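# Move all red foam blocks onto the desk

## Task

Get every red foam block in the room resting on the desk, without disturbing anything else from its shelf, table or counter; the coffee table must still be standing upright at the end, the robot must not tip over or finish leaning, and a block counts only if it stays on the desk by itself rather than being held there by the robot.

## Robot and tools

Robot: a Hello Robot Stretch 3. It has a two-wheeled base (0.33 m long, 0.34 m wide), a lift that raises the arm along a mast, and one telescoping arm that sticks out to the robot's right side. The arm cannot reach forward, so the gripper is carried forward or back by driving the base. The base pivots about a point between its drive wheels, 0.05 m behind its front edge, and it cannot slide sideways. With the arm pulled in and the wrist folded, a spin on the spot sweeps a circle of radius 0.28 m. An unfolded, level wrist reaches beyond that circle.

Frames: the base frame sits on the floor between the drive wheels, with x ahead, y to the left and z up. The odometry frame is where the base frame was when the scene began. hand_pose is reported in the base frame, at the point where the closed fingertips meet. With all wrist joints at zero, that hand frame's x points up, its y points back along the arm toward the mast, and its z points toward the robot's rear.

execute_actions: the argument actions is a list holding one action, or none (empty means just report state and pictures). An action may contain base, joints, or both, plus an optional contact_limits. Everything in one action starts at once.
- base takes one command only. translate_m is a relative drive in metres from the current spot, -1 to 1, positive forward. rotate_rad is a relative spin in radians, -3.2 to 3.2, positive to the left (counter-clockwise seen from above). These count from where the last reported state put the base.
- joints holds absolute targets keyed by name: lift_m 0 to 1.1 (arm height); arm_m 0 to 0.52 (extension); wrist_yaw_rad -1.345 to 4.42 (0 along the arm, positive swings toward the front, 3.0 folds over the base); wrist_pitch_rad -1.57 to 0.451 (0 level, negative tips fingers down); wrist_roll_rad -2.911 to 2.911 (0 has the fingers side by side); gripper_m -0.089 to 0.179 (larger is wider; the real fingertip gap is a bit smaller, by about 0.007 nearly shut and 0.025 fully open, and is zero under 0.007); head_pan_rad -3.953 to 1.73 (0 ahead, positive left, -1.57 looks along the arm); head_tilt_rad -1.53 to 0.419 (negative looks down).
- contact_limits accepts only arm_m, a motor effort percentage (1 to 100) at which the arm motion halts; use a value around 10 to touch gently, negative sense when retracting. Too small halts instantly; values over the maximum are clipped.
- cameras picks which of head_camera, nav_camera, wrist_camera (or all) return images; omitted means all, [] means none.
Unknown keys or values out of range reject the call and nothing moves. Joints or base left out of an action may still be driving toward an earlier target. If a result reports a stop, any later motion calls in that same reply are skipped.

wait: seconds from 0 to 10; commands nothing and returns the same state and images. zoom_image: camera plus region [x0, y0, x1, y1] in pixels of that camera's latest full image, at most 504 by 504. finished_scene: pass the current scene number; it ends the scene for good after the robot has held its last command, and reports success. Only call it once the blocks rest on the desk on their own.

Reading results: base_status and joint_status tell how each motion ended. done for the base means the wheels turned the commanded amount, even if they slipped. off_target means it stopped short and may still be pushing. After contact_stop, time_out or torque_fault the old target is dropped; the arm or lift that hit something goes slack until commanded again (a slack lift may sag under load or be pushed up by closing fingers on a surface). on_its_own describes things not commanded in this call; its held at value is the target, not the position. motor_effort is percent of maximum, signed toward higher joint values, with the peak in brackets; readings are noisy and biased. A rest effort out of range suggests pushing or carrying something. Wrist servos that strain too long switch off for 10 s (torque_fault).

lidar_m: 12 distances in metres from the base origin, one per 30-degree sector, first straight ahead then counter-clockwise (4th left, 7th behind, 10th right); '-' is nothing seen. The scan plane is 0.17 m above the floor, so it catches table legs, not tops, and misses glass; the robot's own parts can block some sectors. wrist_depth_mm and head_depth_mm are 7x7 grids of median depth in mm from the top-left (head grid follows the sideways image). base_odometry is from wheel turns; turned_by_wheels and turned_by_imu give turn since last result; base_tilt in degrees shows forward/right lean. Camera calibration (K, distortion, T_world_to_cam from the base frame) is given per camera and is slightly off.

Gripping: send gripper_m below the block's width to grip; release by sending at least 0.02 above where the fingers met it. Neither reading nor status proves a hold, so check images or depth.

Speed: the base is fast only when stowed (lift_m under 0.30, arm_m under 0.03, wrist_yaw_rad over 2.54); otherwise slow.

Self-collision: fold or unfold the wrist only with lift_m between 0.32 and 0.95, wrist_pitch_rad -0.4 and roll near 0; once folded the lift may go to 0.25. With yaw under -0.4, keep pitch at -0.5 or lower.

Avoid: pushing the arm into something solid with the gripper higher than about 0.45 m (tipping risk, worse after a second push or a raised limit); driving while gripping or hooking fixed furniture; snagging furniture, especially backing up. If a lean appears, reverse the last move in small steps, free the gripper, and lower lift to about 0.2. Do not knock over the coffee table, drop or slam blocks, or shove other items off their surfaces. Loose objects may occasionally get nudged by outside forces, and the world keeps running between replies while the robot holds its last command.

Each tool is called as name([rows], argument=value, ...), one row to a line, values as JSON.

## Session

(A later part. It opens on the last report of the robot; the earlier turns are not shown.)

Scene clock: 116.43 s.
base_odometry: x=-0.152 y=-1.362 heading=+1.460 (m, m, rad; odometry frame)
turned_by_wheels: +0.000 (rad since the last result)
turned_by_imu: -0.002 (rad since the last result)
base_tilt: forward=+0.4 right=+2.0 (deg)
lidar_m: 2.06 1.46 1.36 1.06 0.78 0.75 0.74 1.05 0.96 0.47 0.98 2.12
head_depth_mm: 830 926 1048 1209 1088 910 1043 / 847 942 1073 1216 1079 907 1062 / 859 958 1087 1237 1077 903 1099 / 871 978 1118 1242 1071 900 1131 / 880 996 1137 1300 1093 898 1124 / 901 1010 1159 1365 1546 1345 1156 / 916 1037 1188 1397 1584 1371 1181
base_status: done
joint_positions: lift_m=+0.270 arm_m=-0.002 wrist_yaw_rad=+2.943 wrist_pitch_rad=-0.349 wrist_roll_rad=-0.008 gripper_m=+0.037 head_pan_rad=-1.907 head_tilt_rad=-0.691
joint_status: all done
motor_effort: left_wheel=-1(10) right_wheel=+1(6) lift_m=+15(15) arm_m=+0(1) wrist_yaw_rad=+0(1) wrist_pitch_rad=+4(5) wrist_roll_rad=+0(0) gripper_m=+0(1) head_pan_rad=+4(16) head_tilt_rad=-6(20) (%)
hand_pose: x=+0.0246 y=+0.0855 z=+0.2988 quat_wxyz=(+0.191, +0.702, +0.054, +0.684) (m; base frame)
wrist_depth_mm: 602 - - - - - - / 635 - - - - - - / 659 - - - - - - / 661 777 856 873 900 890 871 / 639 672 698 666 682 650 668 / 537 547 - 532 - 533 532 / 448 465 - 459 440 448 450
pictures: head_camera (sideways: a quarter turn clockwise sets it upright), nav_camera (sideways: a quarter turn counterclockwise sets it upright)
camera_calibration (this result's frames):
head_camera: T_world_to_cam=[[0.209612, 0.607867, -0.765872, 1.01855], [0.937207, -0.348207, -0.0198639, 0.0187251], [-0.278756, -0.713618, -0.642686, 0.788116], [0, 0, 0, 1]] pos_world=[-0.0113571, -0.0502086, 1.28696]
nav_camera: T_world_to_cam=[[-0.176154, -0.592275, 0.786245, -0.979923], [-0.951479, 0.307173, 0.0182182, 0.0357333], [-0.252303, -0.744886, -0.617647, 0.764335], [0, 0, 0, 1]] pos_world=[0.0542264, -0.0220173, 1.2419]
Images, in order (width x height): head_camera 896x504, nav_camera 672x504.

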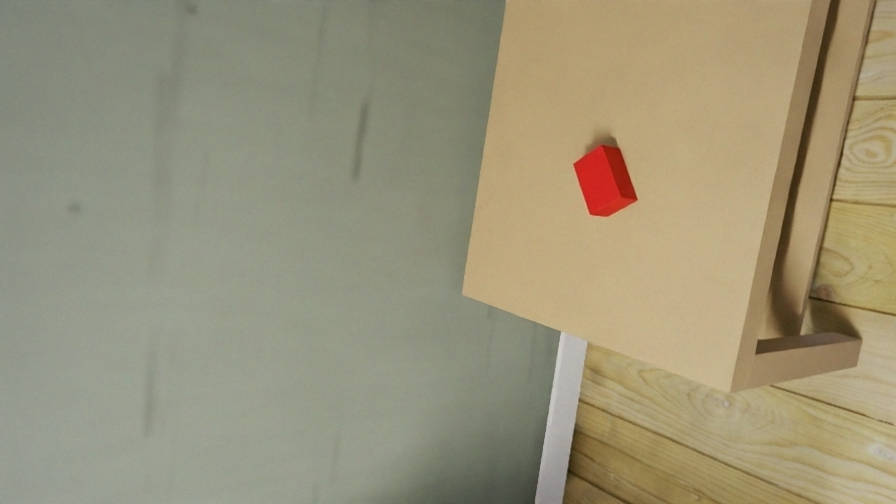

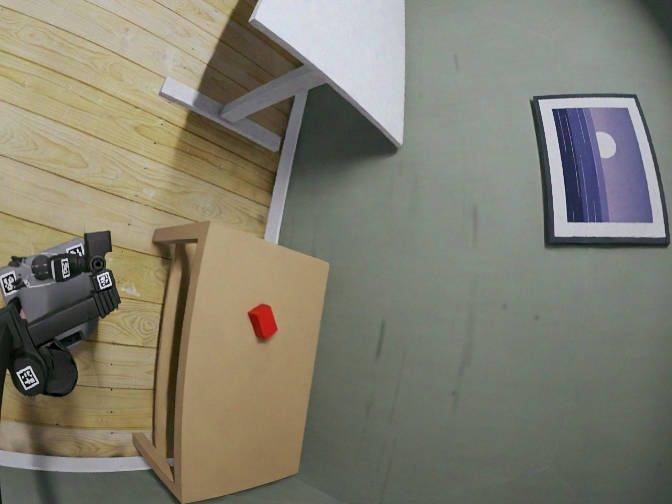

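execute_actions([
  {"base": {"rotate_rad": -0.532}, "joints": {"lift_m": 0.8, "wrist_pitch_rad": -0.4, "gripper_m": 0.13, "head_pan_rad": -1.57, "head_tilt_rad": -0.9}},
], cameras=["head_camera"])

execute_actions([
  {"joints": {"wrist_yaw_rad": 0.0}},
], cameras=[])

execute_actions([
  {"joints": {"wrist_pitch_rad": -1.5, "arm_m": 0.3}},
])

Scene clock: 192.03 s.
base_odometry: x=-0.152 y=-1.362 heading=+0.928 (m, m, rad; odometry frame)
turned_by_wheels: -0.532 (rad since the last result)
turned_by_imu: -0.526 (rad since the last result)
base_tilt: forward=+0.3 right=+2.1 (deg)
lidar_m: 2.12 2.07 1.46 1.36 1.07 0.78 0.75 0.74 1.06 0.95 0.47 0.98
head_depth_mm: 916 1067 1236 1094 958 - - / 912 1062 1226 1086 956 - 1136 / 906 1062 1223 1084 951 - 1146 / 908 1055 1213 1031 947 - - / 903 1052 1209 1069 938 - 1137 / 905 1047 1213 1067 936 1199 1121 / 900 1046 1249 1537 1390 1244 1115
base_status: done
joint_positions: lift_m=+0.800 arm_m=-0.002 wrist_yaw_rad=+2.943 wrist_pitch_rad=-0.415 wrist_roll_rad=-0.008 gripper_m=+0.130 head_pan_rad=-1.577 head_tilt_rad=-0.889
joint_status: all done
motor_effort: left_wheel=+2(11) right_wheel=-2(9) lift_m=+29(29) arm_m=-1(0) wrist_yaw_rad=+0(0) wrist_pitch_rad=+4(4) wrist_roll_rad=+0(0) gripper_m=+0(95) head_pan_rad=+4(29) head_tilt_rad=-8(29) (%)
hand_pose: x=+0.0231 y=+0.0779 z=+0.8129 quat_wxyz=(+0.214, +0.700, +0.077, +0.677) (m; base frame)
wrist_depth_mm: - - - - - - - / - - - - - - - / - - - - - - - / - - - - - - - / 991 - - - - - - / 989 - - - - - - / 922 990 950 964 969 926 950
pictures: head_camera (sideways: a quarter turn clockwise sets it upright)
camera_calibration (this result's frames):
head_camera: T_world_to_cam=[[0.00222867, 0.781018, -0.624505, 0.835589], [0.999498, -0.0214851, -0.0233027, 0.0228165], [-0.0316174, -0.624139, -0.780673, 0.966069], [0, 0, 0, 1]] pos_world=[0.00587726, -0.0491584, 1.27655]
Images, in order (width x height): head_camera 896x504.

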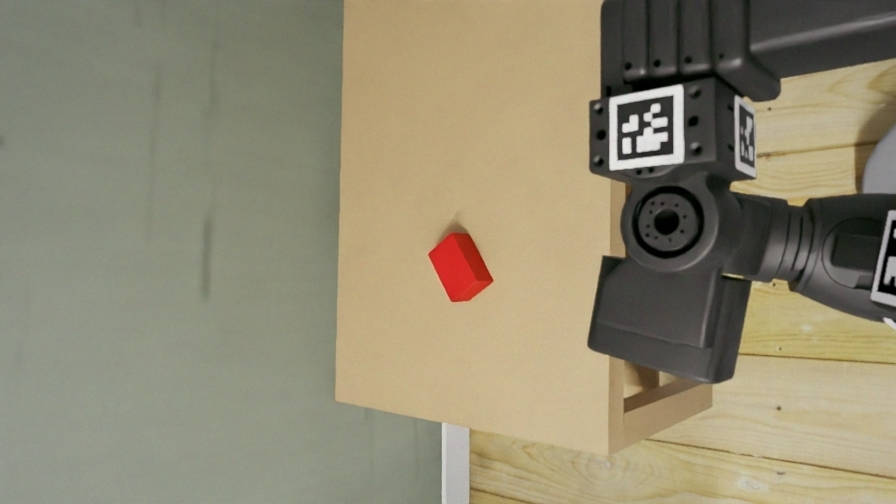

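Scene clock: 194.50 s.
base_odometry: x=-0.152 y=-1.362 heading=+0.928 (m, m, rad; odometry frame)
turned_by_wheels: +0.000 (rad since the last result)
turned_by_imu: +0.000 (rad since the last result)
base_tilt: forward=+0.3 right=+2.1 (deg)
lidar_m: 2.11 2.06 1.47 1.36 1.07 0.78 0.75 0.74 1.06 0.95 0.47 0.98
head_depth_mm: 913 1066 1235 1096 961 - - / 913 1069 1227 1085 960 - 1101 / 910 1062 1223 1095 951 - 1112 / 908 1056 1209 1036 - - 1126 / 906 1051 1204 1084 941 1231 1123 / 903 1051 1220 1065 937 1209 1114 / 897 1046 1248 1528 1391 1254 1115
base_status: not commanded
joint_positions: lift_m=+0.800 arm_m=-0.002 wrist_yaw_rad=+0.003 wrist_pitch_rad=-0.415 wrist_roll_rad=-0.008 gripper_m=+0.130 head_pan_rad=-1.577 head_tilt_rad=-0.889
joint_status: all done
motor_effort: left_wheel=+2(2) right_wheel=-3(3) lift_m=+29(29) arm_m=-1(1) wrist_yaw_rad=-2(1) wrist_pitch_rad=+4(4) wrist_roll_rad=-1(0) gripper_m=+0(1) head_pan_rad=+4(3) head_tilt_rad=-6(8) (%)
hand_pose: x=-0.0208 y=-0.3673 z=+0.8129 quat_wxyz=(+0.695, +0.148, -0.689, -0.144) (m; base frame)
wrist_depth_mm: 687 702 672 666 675 680 659 / 762 750 735 730 723 718 716 / 832 805 805 794 800 783 756 / 911 903 885 829 884 851 851 / - - 763 721 714 740 737 / - - 591 568 591 - 589 / 949 958 505 501 501 490 500
pictures: none
No camera images: the call's "cameras" was empty. Leave "cameras" out to get every camera's image.

Scene clock: 197.93 s.
base_odometry: x=-0.152 y=-1.362 heading=+0.928 (m, m, rad; odometry frame)
turned_by_wheels: +0.000 (rad since the last result)
turned_by_imu: +0.000 (rad since the last result)
base_tilt: forward=+0.3 right=+2.0 (deg)
lidar_m: 2.12 2.06 1.46 1.36 1.07 0.78 0.75 0.74 1.06 0.95 0.47 0.98
head_depth_mm: 915 1066 1235 1093 - - - / 912 1042 - - 953 1249 1132 / 908 1035 - 1083 949 1246 1144 / 906 1056 - 1007 947 1241 1146 / 904 1047 1205 1089 940 1238 1123 / 903 1044 1221 1063 938 1209 1119 / 900 1046 1247 1535 1380 1250 1116
base_status: not commanded
joint_positions: lift_m=+0.800 arm_m=+0.300 wrist_yaw_rad=+0.001 wrist_pitch_rad=-1.496 wrist_roll_rad=-0.008 gripper_m=+0.130 head_pan_rad=-1.577 head_tilt_rad=-0.889
joint_status: all done
motor_effort: left_wheel=+2(3) right_wheel=-2(3) lift_m=+28(29) arm_m=+1(1) wrist_yaw_rad=-1(2) wrist_pitch_rad=-1(4) wrist_roll_rad=-1(0) gripper_m=+0(0) head_pan_rad=+3(5) head_tilt_rad=-8(6) (%)
hand_pose: x=-0.0216 y=-0.4399 z=+0.6810 quat_wxyz=(+0.521, +0.483, -0.516, -0.479) (m; base frame)
wrist_depth_mm: 813 384 384 336 372 375 370 / 803 388 385 380 381 378 377 / 834 395 391 382 380 380 369 / 851 398 393 388 383 382 380 / 857 850 857 841 835 810 756 / 862 856 834 841 846 - 819 / 874 883 879 844 841 845 796
pictures: head_camera (sideways: a quarter turn clockwise sets it upright), nav_camera (sideways: a quarter turn counterclockwise sets it upright), wrist_camera
camera_calibration (this result's frames):
head_camera: T_world_to_cam=[[0.00212421, 0.781018, -0.624505, 0.83559], [0.9995, -0.0213514, -0.0233027, 0.0228165], [-0.0315339, -0.624143, -0.780673, 0.966069], [0, 0, 0, 1]] pos_world=[0.00588383, -0.0491584, 1.27655]
nav_camera: T_world_to_cam=[[0.0244462, -0.759931, 0.649544, -0.802992], [-0.999695, -0.0209215, 0.0131474, 0.042633], [0.00359825, -0.649667, -0.760211, 0.948199], [0, 0, 0, 1]] pos_world=[0.0588382, 0.00668623, 1.24185]
wrist_camera: T_world_to_cam=[[-0.999416, -0.00979499, -0.0327362, 0.00548846], [-0.0120265, 0.997566, 0.0686788, 0.426387], [0.0319838, 0.0690324, -0.997102, 0.874654], [0, 0, 0, 1]] pos_world=[-0.0173616, -0.485675, 0.843014]
Images, in order (width x height): head_camera 896x504, nav_camera 672x504, wrist_camera 644x364.

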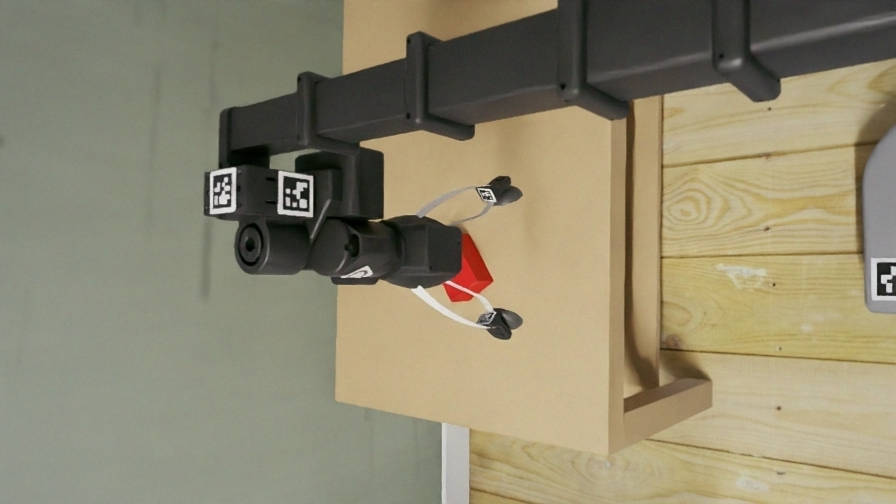

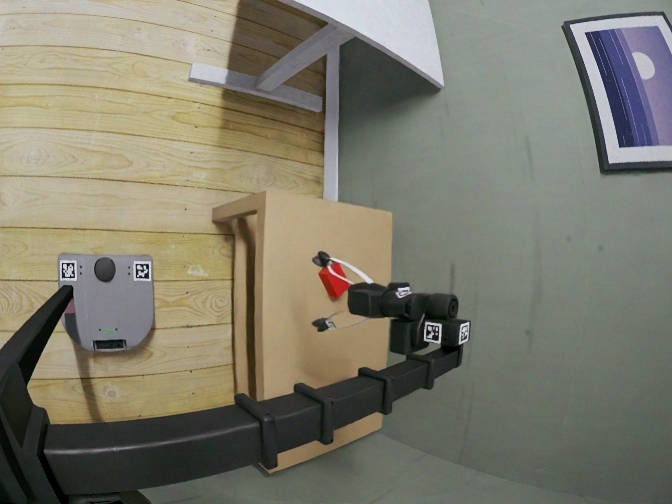

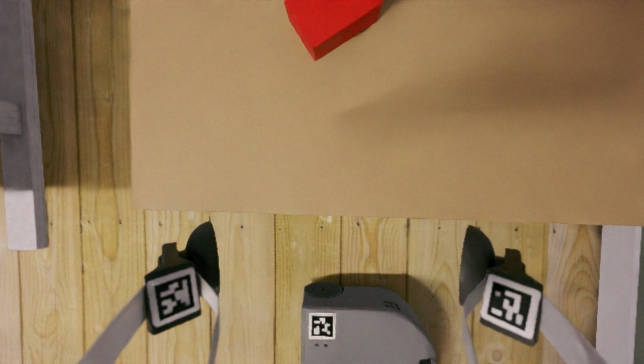

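execute_actions([
  {"joints": {"wrist_pitch_rad": -1.35, "arm_m": 0.46, "wrist_roll_rad": 0.55, "gripper_m": 0.17, "lift_m": 0.72}},
], cameras=["head_camera", "wrist_camera"])

Scene clock: 231.07 s.
base_odometry: x=-0.152 y=-1.362 heading=+0.928 (m, m, rad; odometry frame)
turned_by_wheels: +0.000 (rad since the last result)
turned_by_imu: +0.000 (rad since the last result)
base_tilt: forward=+0.4 right=+2.2 (deg)
lidar_m: 2.12 2.07 1.46 1.36 1.07 0.78 0.75 0.74 1.06 0.95 0.47 0.98
head_depth_mm: 916 1067 1240 1089 962 1264 - / 911 1064 1232 1104 - - 1125 / 908 1021 1214 1057 949 1245 1146 / 906 1031 - 1036 948 1247 1140 / 905 1056 1210 1066 941 1232 1123 / 900 1048 1216 1064 939 1207 1117 / 900 1046 1254 1532 1390 1245 1116
base_status: not commanded
joint_positions: lift_m=+0.720 arm_m=+0.460 wrist_yaw_rad=+0.001 wrist_pitch_rad=-1.354 wrist_roll_rad=+0.546 gripper_m=+0.170 head_pan_rad=-1.577 head_tilt_rad=-0.889
joint_status: all done
motor_effort: left_wheel=+2(2) right_wheel=-2(3) lift_m=+14(27) arm_m=+2(1) wrist_yaw_rad=-1(1) wrist_pitch_rad=+1(2) wrist_roll_rad=+2(4) gripper_m=+0(98) head_pan_rad=+4(4) head_tilt_rad=-7(7) (%)
hand_pose: x=-0.0216 y=-0.6362 z=+0.6037 quat_wxyz=(+0.383, +0.307, -0.679, -0.546) (m; base frame)
wrist_depth_mm: 361 360 343 328 317 301 287 / 371 354 341 326 311 299 289 / 371 350 336 319 308 297 287 / 609 348 332 275 307 293 283 / 827 347 330 275 304 291 279 / 839 - 326 314 299 291 275 / 876 336 323 311 299 288 274
pictures: head_camera (sideways: a quarter turn clockwise sets it upright), wrist_camera
camera_calibration (this result's frames):
head_camera: T_world_to_cam=[[0.00212411, 0.781018, -0.624505, 0.83559], [0.9995, -0.0213513, -0.0233027, 0.0228165], [-0.0315338, -0.624143, -0.780673, 0.966069], [0, 0, 0, 1]] pos_world=[0.00588384, -0.0491584, 1.27655]
wrist_camera: T_world_to_cam=[[-0.853949, 0.499959, -0.144262, 0.395835], [0.510176, 0.858995, -0.0429867, 0.618084], [0.102429, -0.110307, -0.988605, 0.693437], [0, 0, 0, 1]] pos_world=[-0.0483365, -0.652342, 0.769209]
Images, in order (width x height): head_camera 896x504, wrist_camera 644x364.

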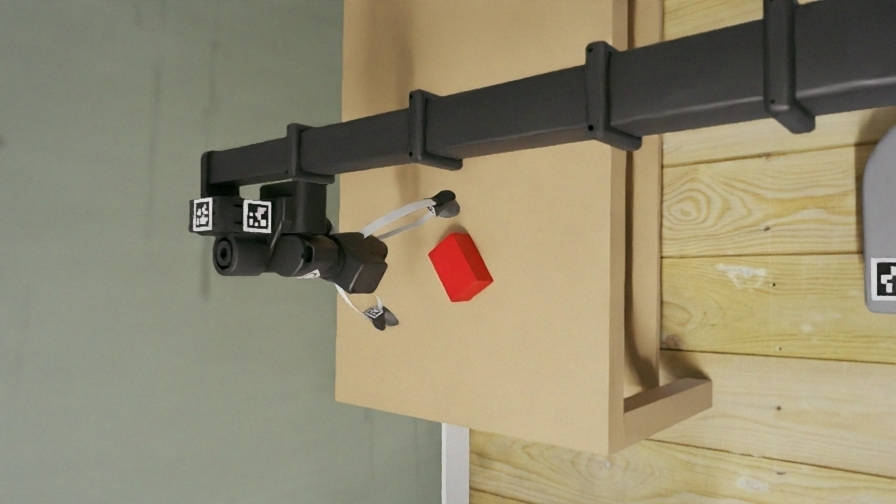

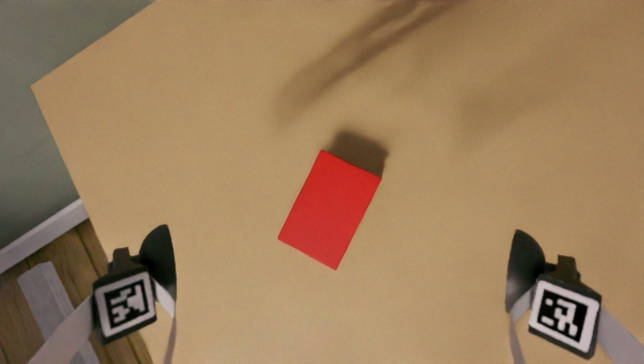

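execute_actions([
  {"joints": {"arm_m": 0.48, "wrist_roll_rad": 1.0, "gripper_m": 0.14, "lift_m": 0.65}},
], cameras=["head_camera", "wrist_camera"])

Scene clock: 243.43 s.
base_odometry: x=-0.152 y=-1.362 heading=+0.928 (m, m, rad; odometry frame)
turned_by_wheels: +0.000 (rad since the last result)
turned_by_imu: +0.000 (rad since the last result)
base_tilt: forward=+0.3 right=+2.1 (deg)
lidar_m: 2.12 2.07 1.46 1.36 1.07 0.78 0.75 0.74 1.06 0.95 0.47 0.98
head_depth_mm: 914 1065 1236 1091 959 1255 1139 / 914 1061 1230 1100 956 - - / 908 1059 - 1075 949 1245 1151 / 907 1054 - 1026 949 1238 1140 / 903 1053 1202 1067 944 1233 1124 / 904 1043 1219 1066 934 1214 1118 / 898 1041 1250 1526 1387 1242 1113
base_status: not commanded
joint_positions: lift_m=+0.650 arm_m=+0.480 wrist_yaw_rad=+0.001 wrist_pitch_rad=-1.353 wrist_roll_rad=+0.995 gripper_m=+0.140 head_pan_rad=-1.577 head_tilt_rad=-0.889
joint_status: all done
motor_effort: left_wheel=+2(2) right_wheel=-3(3) lift_m=+15(16) arm_m=+2(2) wrist_yaw_rad=-1(1) wrist_pitch_rad=+1(1) wrist_roll_rad=+3(3) gripper_m=+0(94) head_pan_rad=+3(4) head_tilt_rad=-8(6) (%)
hand_pose: x=-0.0216 y=-0.6562 z=+0.5337 quat_wxyz=(+0.222, +0.178, -0.747, -0.601) (m; base frame)
wrist_depth_mm: 306 282 264 245 231 218 206 / 310 284 262 245 230 219 205 / 303 283 265 246 230 218 206 / 306 283 264 206 230 219 207 / 305 288 262 203 231 219 208 / 306 294 261 201 233 - 207 / 526 282 269 248 235 220 205
pictures: head_camera (sideways: a quarter turn clockwise sets it upright), wrist_camera
camera_calibration (this result's frames):
head_camera: T_world_to_cam=[[0.00212411, 0.781018, -0.624505, 0.83559], [0.9995, -0.0213513, -0.0233027, 0.0228165], [-0.0315338, -0.624143, -0.780673, 0.966069], [0, 0, 0, 1]] pos_world=[0.00588384, -0.0491584, 1.27655]
wrist_camera: T_world_to_cam=[[-0.543775, 0.811708, -0.213163, 0.643789], [0.827883, 0.560458, 0.0222685, 0.408368], [0.137545, -0.164365, -0.976763, 0.580978], [0, 0, 0, 1]] pos_world=[-0.0679156, -0.65595, 0.695616]
Images, in order (width x height): head_camera 896x504, wrist_camera 644x364.

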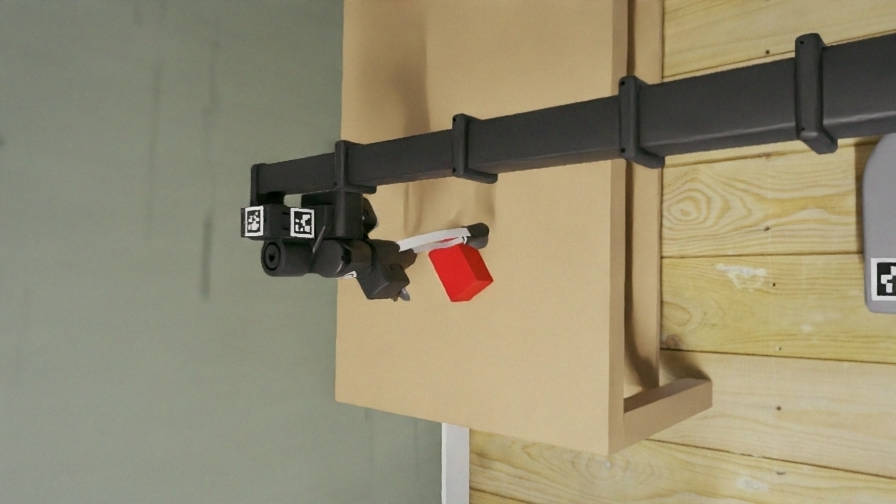

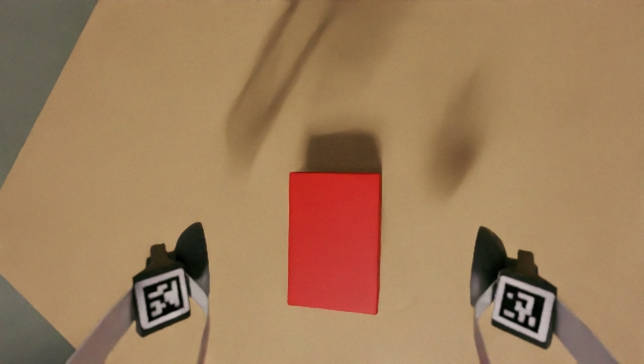

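execute_actions([
  {"joints": {"lift_m": 0.595}},
], cameras=["head_camera", "wrist_camera"])

Scene clock: 254.57 s.
base_odometry: x=-0.152 y=-1.362 heading=+0.928 (m, m, rad; odometry frame)
turned_by_wheels: +0.000 (rad since the last result)
turned_by_imu: +0.000 (rad since the last result)
base_tilt: forward=+0.4 right=+2.1 (deg)
lidar_m: 2.12 2.07 1.46 1.36 1.07 0.78 0.75 0.74 1.06 0.95 0.47 0.98
head_depth_mm: 913 1067 1239 1088 960 1254 1140 / 914 1065 1232 1084 952 1247 - / 906 1055 1206 1067 948 1239 1147 / 910 1055 1197 1016 946 1241 1147 / 907 1054 1207 1067 940 1232 1118 / 902 1053 1223 1062 938 1206 1121 / 898 1042 1246 1536 1393 1245 1114
base_status: not commanded
joint_positions: lift_m=+0.595 arm_m=+0.480 wrist_yaw_rad=+0.001 wrist_pitch_rad=-1.353 wrist_roll_rad=+0.995 gripper_m=+0.140 head_pan_rad=-1.577 head_tilt_rad=-0.889
joint_status: all done
motor_effort: left_wheel=+2(2) right_wheel=-3(3) lift_m=+15(15) arm_m=+1(2) wrist_yaw_rad=-1(0) wrist_pitch_rad=+1(1) wrist_roll_rad=+3(3) gripper_m=+0(1) head_pan_rad=+3(4) head_tilt_rad=-6(6) (%)
hand_pose: x=-0.0216 y=-0.6562 z=+0.4787 quat_wxyz=(+0.222, +0.178, -0.747, -0.601) (m; base frame)
wrist_depth_mm: 233 221 204 189 178 169 159 / 234 219 204 191 179 169 160 / 236 222 205 192 179 169 160 / 236 220 205 147 178 169 160 / 237 222 203 146 178 170 160 / 234 227 203 146 178 - 161 / 237 220 205 147 179 172 159
pictures: head_camera (sideways: a quarter turn clockwise sets it upright), wrist_camera
camera_calibration (this result's frames):
head_camera: T_world_to_cam=[[0.00212402, 0.781018, -0.624505, 0.83559], [0.9995, -0.0213511, -0.0233027, 0.0228165], [-0.0315338, -0.624143, -0.780673, 0.966069], [0, 0, 0, 1]] pos_world=[0.00588384, -0.0491584, 1.27655]
wrist_camera: T_world_to_cam=[[-0.543763, 0.811713, -0.213175, 0.632078], [0.827891, 0.560447, 0.0222639, 0.40959], [0.137545, -0.164379, -0.97676, 0.527249], [0, 0, 0, 1]] pos_world=[-0.067916, -0.655951, 0.64062]
Images, in order (width x height): head_camera 896x504, wrist_camera 644x364.

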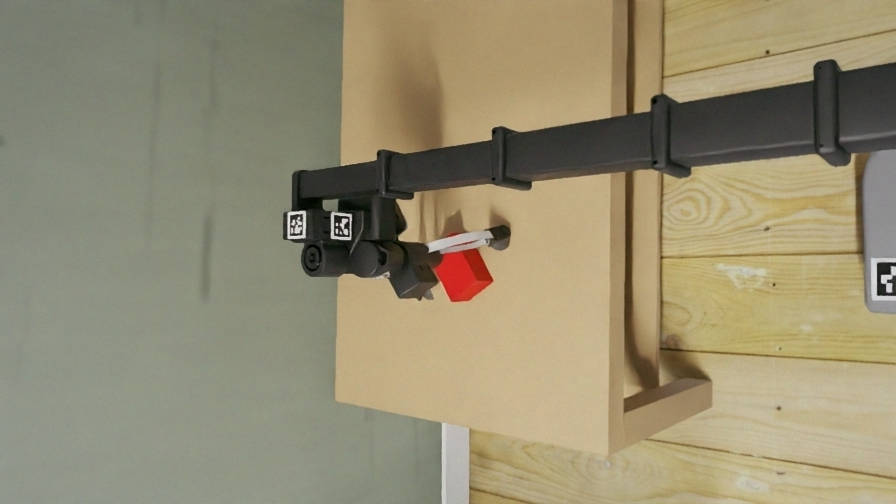

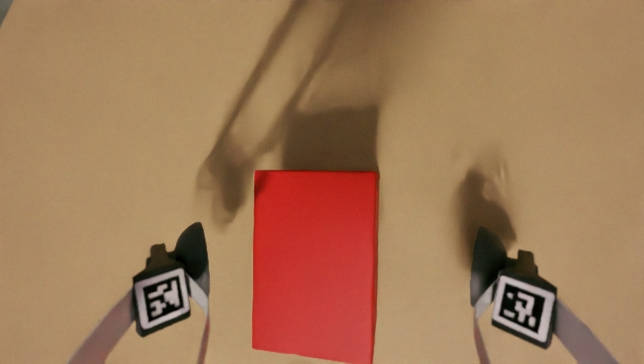

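execute_actions([
  {"joints": {"lift_m": 0.585}},
], cameras=[])

execute_actions([
  {"joints": {"gripper_m": 0.03}},
], cameras=["head_camera", "wrist_camera"])

Scene clock: 261.50 s.
base_odometry: x=-0.152 y=-1.362 heading=+0.928 (m, m, rad; odometry frame)
turned_by_wheels: +0.000 (rad since the last result)
turned_by_imu: +0.000 (rad since the last result)
base_tilt: forward=+0.4 right=+2.0 (deg)
lidar_m: 2.11 2.06 1.46 1.36 1.07 0.78 0.75 0.74 1.06 0.95 0.47 0.98
head_depth_mm: 918 1067 1236 1093 961 1255 1142 / 911 1061 1230 1088 956 1247 - / 909 1061 1198 1066 950 1242 1152 / 908 1056 1192 1013 948 1248 1143 / 907 1052 1203 1067 937 1235 1128 / 900 1048 1218 1065 938 1205 1118 / 900 1043 1252 1542 1384 1242 1112
base_status: not commanded
joint_positions: lift_m=+0.590 arm_m=+0.480 wrist_yaw_rad=+0.001 wrist_pitch_rad=-1.363 wrist_roll_rad=+0.994 gripper_m=+0.140 head_pan_rad=-1.577 head_tilt_rad=-0.889
joint_status: lift_m contact_stop (moved -0.005 of -0.010)
on_its_own: lift_m is slack since a contact_stop, until your next command for it (your +0.585 is given up)
motor_effort: left_wheel=+1(2) right_wheel=-1(3) lift_m=+20(20) arm_m=+1(1) wrist_yaw_rad=-1(1) wrist_pitch_rad=+3(4) wrist_roll_rad=+4(4) gripper_m=-2(2) head_pan_rad=+3(3) head_tilt_rad=-7(6) (%)
hand_pose: x=-0.0216 y=-0.6539 z=+0.4734 quat_wxyz=(+0.222, +0.179, -0.744, -0.604) (m; base frame)
wrist_depth_mm: 226 212 199 185 175 165 156 / 227 212 199 187 176 165 157 / 229 214 200 186 176 167 157 / 229 215 200 143 175 166 157 / 230 216 200 143 176 167 158 / 231 220 199 143 176 - 158 / 231 214 203 143 178 169 158
pictures: none
No camera images: the call's "cameras" was empty. Leave "cameras" out to get every camera's image.

not run: a stop came earlier in this reply.

execute_actions([
  {"joints": {"gripper_m": 0.03, "lift_m": 0.596}},
], cameras=["head_camera", "wrist_camera"])

Scene clock: 267.00 s.
base_odometry: x=-0.152 y=-1.362 heading=+0.928 (m, m, rad; odometry frame)
turned_by_wheels: +0.000 (rad since the last result)
turned_by_imu: +0.001 (rad since the last result)
base_tilt: forward=+0.3 right=+2.1 (deg)
lidar_m: 2.12 2.07 1.46 1.35 1.07 0.78 0.75 0.74 1.06 0.95 0.47 0.98
head_depth_mm: 915 1072 1234 1094 960 1258 1144 / 913 1063 1227 1086 959 1255 - / 910 1058 1202 1067 950 1242 1148 / 905 1058 1194 1011 946 1240 1141 / 904 1052 1209 1065 937 1233 1121 / 902 1051 1216 1065 936 1208 1116 / 898 1048 1244 1540 1389 1253 1117
base_status: not commanded
joint_positions: lift_m=+0.596 arm_m=+0.480 wrist_yaw_rad=+0.001 wrist_pitch_rad=-1.342 wrist_roll_rad=+0.996 gripper_m=+0.031 head_pan_rad=-1.577 head_tilt_rad=-0.889
joint_status: all done
motor_effort: left_wheel=+3(3) right_wheel=-5(6) lift_m=+27(29) arm_m=+1(1) wrist_yaw_rad=-1(1) wrist_pitch_rad=-3(5) wrist_roll_rad=+2(4) gripper_m=-15(99) head_pan_rad=+5(4) head_tilt_rad=-8(8) (%)
hand_pose: x=-0.0216 y=-0.6591 z=+0.4793 quat_wxyz=(+0.223, +0.177, -0.751, -0.597) (m; base frame)
wrist_depth_mm: 237 223 206 192 180 170 160 / 237 222 206 194 180 169 160 / 239 224 207 191 180 170 160 / 240 224 207 148 178 169 160 / 240 224 210 146 176 170 160 / 238 224 211 146 141 169 160 / 240 226 206 147 176 169 160
pictures: head_camera (sideways: a quarter turn clockwise sets it upright), wrist_camera
camera_calibration (this result's frames):
head_camera: T_world_to_cam=[[0.00212001, 0.781032, -0.624488, 0.835568], [0.999501, -0.0213454, -0.0233031, 0.022817], [-0.0315304, -0.624126, -0.780687, 0.966087], [0, 0, 0, 1]] pos_world=[0.0058841, -0.0491579, 1.27654]
wrist_camera: T_world_to_cam=[[-0.542958, 0.809769, -0.22242, 0.637747], [0.828409, 0.559891, 0.016146, 0.413783], [0.137606, -0.175488, -0.974817, 0.519139], [0, 0, 0, 1]] pos_world=[-0.0679478, -0.656998, 0.641232]
Images, in order (width x height): head_camera 896x504, wrist_camera 644x364.

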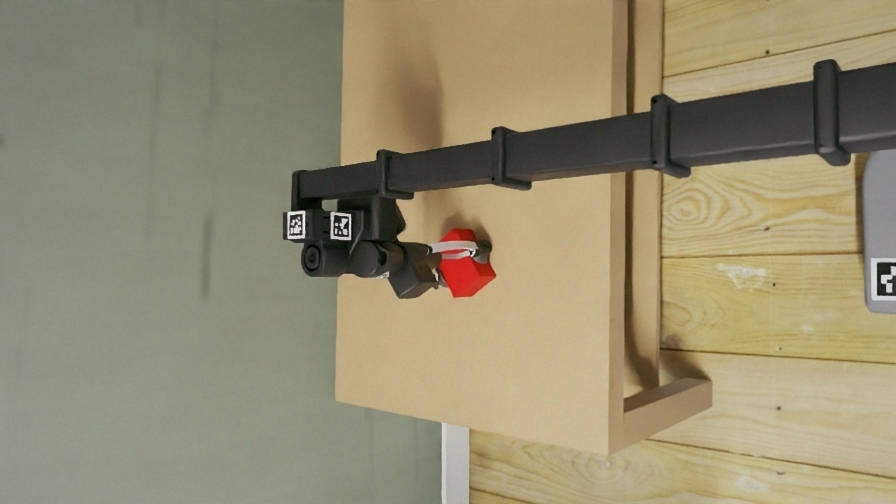

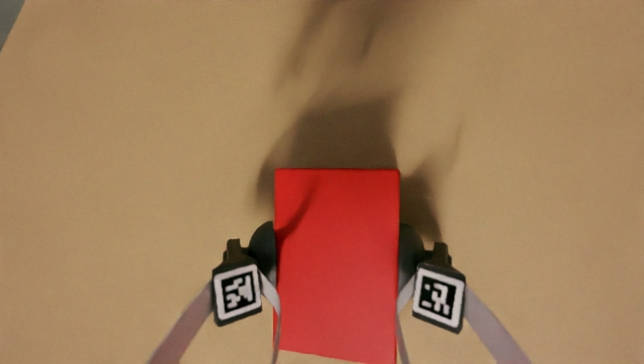

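Gripped. Lift up.

execute_actions([
  {"joints": {"lift_m": 1.0, "head_pan_rad": -0.6, "head_tilt_rad": -0.5}},
])

Scene clock: 281.03 s.
base_odometry: x=-0.152 y=-1.362 heading=+0.928 (m, m, rad; odometry frame)
turned_by_wheels: +0.000 (rad since the last result)
turned_by_imu: +0.001 (rad since the last result)
base_tilt: forward=+0.4 right=+2.1 (deg)
lidar_m: 2.12 2.06 1.47 1.36 1.07 0.78 0.75 0.74 1.06 0.95 0.47 0.98
head_depth_mm: 1023 1103 1170 1245 1346 1441 1324 / 1149 1228 1305 1351 1517 1555 1318 / 1280 1370 1475 1260 1759 1587 1320 / 1444 1569 1644 1193 1274 1456 1309 / 1649 1829 1831 1182 1791 1571 1313 / 1939 2156 1818 1179 943 1575 1298 / 2366 2679 1786 1171 1765 1549 1293
base_status: not commanded
joint_positions: lift_m=+1.000 arm_m=+0.480 wrist_yaw_rad=+0.001 wrist_pitch_rad=-1.348 wrist_roll_rad=+0.996 gripper_m=+0.031 head_pan_rad=-0.607 head_tilt_rad=-0.508
joint_status: all done
motor_effort: left_wheel=+3(3) right_wheel=-4(6) lift_m=+29(31) arm_m=+2(1) wrist_yaw_rad=+0(2) wrist_pitch_rad=-1(2) wrist_roll_rad=+2(2) gripper_m=-15(16) head_pan_rad=+4(45) head_tilt_rad=+4(38) (%)
hand_pose: x=-0.0216 y=-0.6576 z=+0.8830 quat_wxyz=(+0.222, +0.177, -0.749, -0.599) (m; base frame)
wrist_depth_mm: 310 383 509 595 563 523 505 / 337 422 585 614 567 527 498 / 367 470 619 603 561 533 516 / 406 539 644 148 550 526 867 / 444 624 655 147 548 536 880 / 508 748 - 148 141 942 - / 594 854 - 148 572 913 -
pictures: head_camera (sideways: a quarter turn clockwise sets it upright), nav_camera (sideways: a quarter turn counterclockwise sets it upright), wrist_camera
camera_calibration (this result's frames):
head_camera: T_world_to_cam=[[-0.405821, 0.27863, -0.870445, 1.15864], [0.589004, 0.807972, -0.0159742, 0.0157895], [0.698845, -0.519178, -0.492006, 0.586121], [0, 0, 0, 1]] pos_world=[0.0512934, -0.0312887, 1.29716]
nav_camera: T_world_to_cam=[[0.39705, -0.240344, 0.885769, -1.11319], [-0.553639, -0.832458, 0.0222927, 0.0279971], [0.732008, -0.499248, -0.463591, 0.557897], [0, 0, 0, 1]] pos_world=[0.0491072, 0.0342868, 1.24404]
wrist_camera: T_world_to_cam=[[-0.542934, 0.811064, -0.217712, 0.723032], [0.828426, 0.559763, 0.0193986, 0.40348], [0.137601, -0.169826, -0.97582, 0.917543], [0, 0, 0, 1]] pos_world=[-0.0679495, -0.656455, 1.04494]
Images, in order (width x height): head_camera 896x504, nav_camera 672x504, wrist_camera 644x364.

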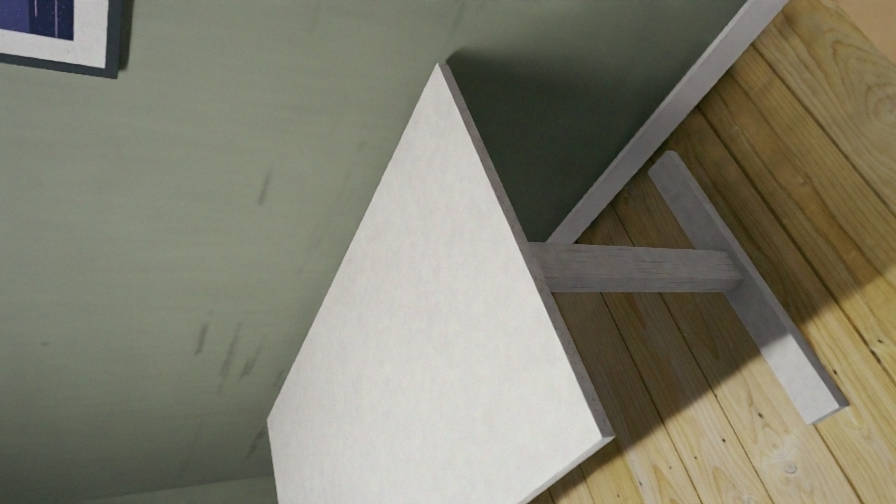

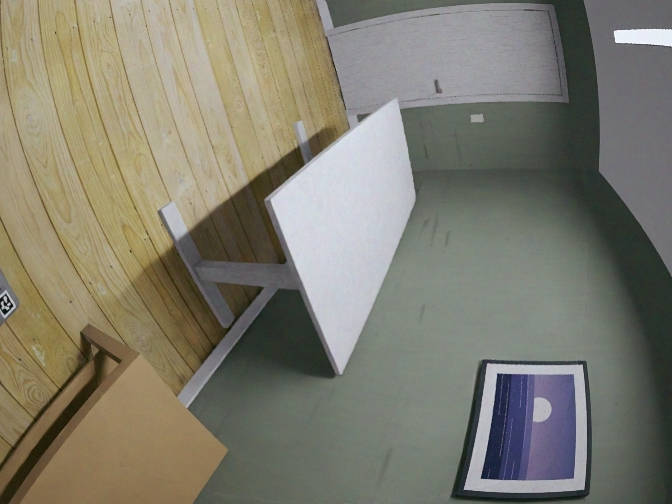

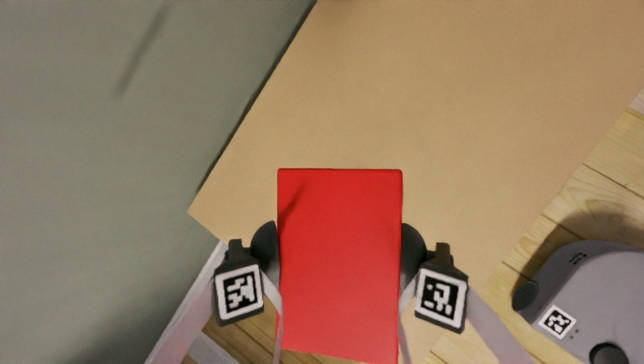

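execute_actions([
  {"base": {"translate_m": 0.5}, "joints": {"head_pan_rad": -1.2, "head_tilt_rad": -0.8}},
], cameras=[])

execute_actions([
  {"base": {"rotate_rad": 0.6}},
])

Scene clock: 312.00 s.
base_odometry: x=+0.148 y=-0.961 heading=+0.928 (m, m, rad; odometry frame)
turned_by_wheels: +0.000 (rad since the last result)
turned_by_imu: +0.001 (rad since the last result)
base_tilt: forward=+0.4 right=+2.0 (deg)
lidar_m: 2.49 1.94 1.42 1.36 1.78 1.30 1.25 1.19 0.51 1.02 0.64 1.44
head_depth_mm: 841 942 693 1260 1458 1334 1126 / 871 984 1128 1326 1504 1329 1163 / 899 1013 1104 1393 1537 1320 1159 / 933 1063 985 843 1496 1319 1151 / 965 1112 986 794 680 1261 1150 / 1003 1135 976 790 660 605 1125 / 1049 1164 969 782 660 1224 1139
base_status: done
joint_positions: lift_m=+1.000 arm_m=+0.480 wrist_yaw_rad=+0.001 wrist_pitch_rad=-1.348 wrist_roll_rad=+0.996 gripper_m=+0.031 head_pan_rad=-1.193 head_tilt_rad=-0.790
joint_status: all done
motor_effort: left_wheel=+1(5) right_wheel=-2(4) lift_m=+29(29) arm_m=+1(1) wrist_yaw_rad=+0(1) wrist_pitch_rad=-1(1) wrist_roll_rad=+2(2) gripper_m=-14(15) head_pan_rad=-3(41) head_tilt_rad=-6(34) (%)
hand_pose: x=-0.0216 y=-0.6576 z=+0.8830 quat_wxyz=(+0.222, +0.177, -0.749, -0.599) (m; base frame)
wrist_depth_mm: 307 376 506 664 549 533 493 / 331 420 586 873 830 534 495 / 362 471 683 - 959 597 514 / 405 540 856 148 963 947 864 / 407 629 989 147 966 916 867 / 413 385 - 148 140 932 - / 409 382 362 148 983 923 -
pictures: none
No camera images: the call's "cameras" was empty. Leave "cameras" out to get every camera's image.

Scene clock: 313.90 s.
base_odometry: x=+0.148 y=-0.961 heading=+1.528 (m, m, rad; odometry frame)
turned_by_wheels: +0.600 (rad since the last result)
turned_by_imu: +0.595 (rad since the last result)
base_tilt: forward=+0.3 right=+2.1 (deg)
lidar_m: 1.80 1.39 1.36 1.66 1.28 1.26 1.19 0.51 1.02 0.64 1.57 2.50
head_depth_mm: 1083 1190 692 813 696 1329 1164 / 1206 1267 1002 807 672 1251 1161 / 1344 1309 996 802 669 614 1154 / 1526 1301 986 797 681 1286 1147 / 1704 1287 983 793 1459 1312 1144 / 1997 1278 977 862 1516 1303 1146 / 2259 1264 1003 1790 1516 1298 1143
base_status: done
joint_positions: lift_m=+1.000 arm_m=+0.480 wrist_yaw_rad=+0.001 wrist_pitch_rad=-1.348 wrist_roll_rad=+0.996 gripper_m=+0.031 head_pan_rad=-1.193 head_tilt_rad=-0.790
joint_status: not commanded
motor_effort: left_wheel=-1(9) right_wheel=+2(10) lift_m=+29(29) arm_m=+1(2) wrist_yaw_rad=-1(1) wrist_pitch_rad=-1(1) wrist_roll_rad=+2(2) gripper_m=-13(15) head_pan_rad=-5(3) head_tilt_rad=-6(7) (%)
hand_pose: x=-0.0216 y=-0.6576 z=+0.8830 quat_wxyz=(+0.222, +0.177, -0.749, -0.599) (m; base frame)
wrist_depth_mm: 408 376 351 327 307 953 765 / 405 378 350 328 307 916 876 / 410 380 349 326 306 296 875 / 404 376 350 149 301 290 862 / 402 379 360 146 302 290 861 / 403 379 358 147 141 289 278 / 407 385 351 148 305 287 277
pictures: head_camera (sideways: a quarter turn clockwise sets it upright), nav_camera (sideways: a quarter turn counterclockwise sets it upright), wrist_camera
camera_calibration (this result's frames):
head_camera: T_world_to_cam=[[-0.26636, 0.663835, -0.698839, 0.934088], [0.93554, 0.352554, -0.0216837, 0.0211018], [0.231984, -0.659567, -0.714951, 0.878994], [0, 0, 0, 1]] pos_world=[0.02515, -0.0477635, 1.28167]
nav_camera: T_world_to_cam=[[0.28222, -0.632121, 0.721648, -0.898525], [-0.91959, -0.392563, 0.0157682, 0.0387305], [0.273325, -0.66807, -0.692081, 0.857949], [0, 0, 0, 1]] pos_world=[0.0546986, 0.0203986, 1.24158]
wrist_camera: T_world_to_cam=[[-0.542937, 0.811108, -0.217541, 0.722874], [0.828424, 0.559762, 0.0195158, 0.403353], [0.1376, -0.16962, -0.975856, 0.917711], [0, 0, 0, 1]] pos_world=[-0.0679494, -0.656448, 1.04494]
Images, in order (width x height): head_camera 896x504, nav_camera 672x504, wrist_camera 644x364.

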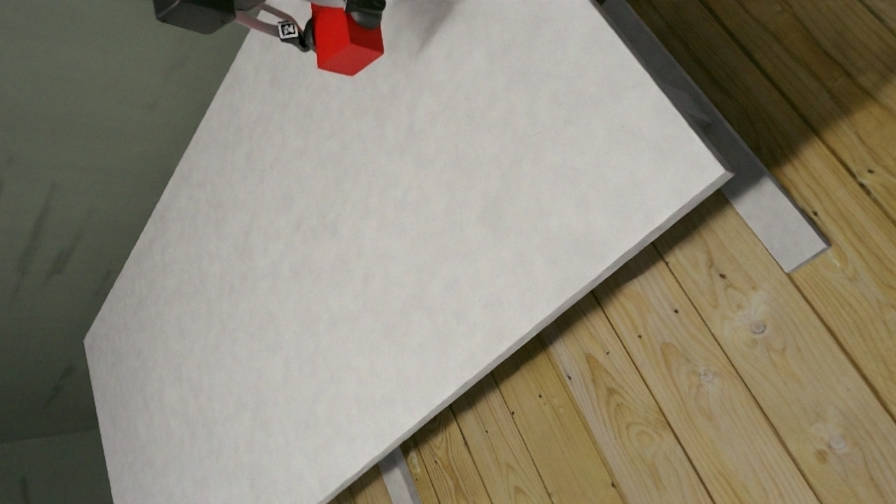

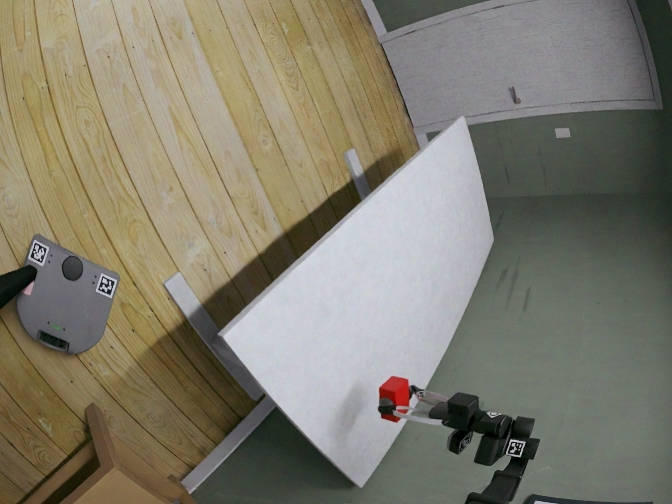

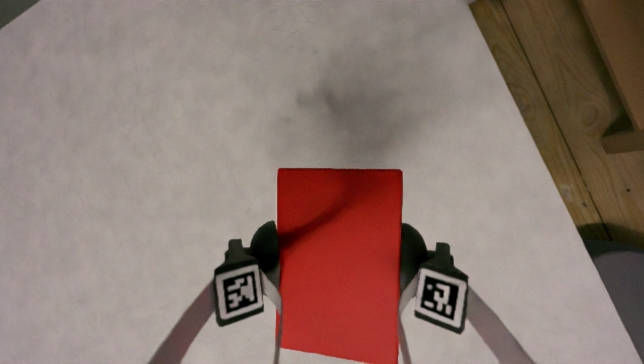

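execute_actions([
  {"joints": {"lift_m": 0.895}},
], cameras=["wrist_camera"])

Scene clock: 320.90 s.
base_odometry: x=+0.148 y=-0.961 heading=+1.528 (m, m, rad; odometry frame)
turned_by_wheels: +0.000 (rad since the last result)
turned_by_imu: +0.000 (rad since the last result)
base_tilt: forward=+0.3 right=+2.1 (deg)
lidar_m: 1.80 1.39 1.36 1.66 1.28 1.25 1.19 0.51 1.02 0.64 1.57 2.50
head_depth_mm: 1081 1183 1040 767 693 1332 1168 / 1200 1264 1002 785 675 1250 1164 / 1337 1313 998 799 670 613 1154 / 1532 1302 990 798 682 1290 1154 / 1702 1296 986 793 1451 1302 1146 / 2002 1279 977 858 1515 1301 1146 / 2261 1269 1004 1780 1506 1298 1142
base_status: not commanded
joint_positions: lift_m=+0.895 arm_m=+0.480 wrist_yaw_rad=+0.001 wrist_pitch_rad=-1.348 wrist_roll_rad=+0.996 gripper_m=+0.031 head_pan_rad=-1.193 head_tilt_rad=-0.790
joint_status: all done
motor_effort: left_wheel=-2(1) right_wheel=+2(1) lift_m=+15(26) arm_m=+1(2) wrist_yaw_rad=+0(0) wrist_pitch_rad=-1(1) wrist_roll_rad=+2(2) gripper_m=-14(13) head_pan_rad=-4(3) head_tilt_rad=-5(7) (%)
hand_pose: x=-0.0216 y=-0.6576 z=+0.7788 quat_wxyz=(+0.222, +0.177, -0.749, -0.599) (m; base frame)
wrist_depth_mm: 275 257 237 223 206 196 766 / 275 254 237 222 207 195 776 / 276 258 237 223 209 196 188 / 276 256 238 148 205 196 186 / 275 256 241 147 203 196 187 / 277 257 243 148 140 196 186 / 280 260 237 147 206 196 186
pictures: wrist_camera
camera_calibration (this result's frames):
wrist_camera: T_world_to_cam=[[-0.542937, 0.811118, -0.217504, 0.700181], [0.828424, 0.559761, 0.019541, 0.405359], [0.1376, -0.169576, -0.975864, 0.816089], [0, 0, 0, 1]] pos_world=[-0.0679494, -0.656444, 0.940763]
Images, in order (width x height): wrist_camera 644x364.

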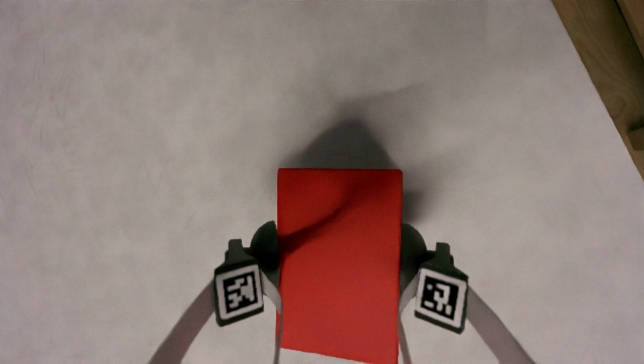

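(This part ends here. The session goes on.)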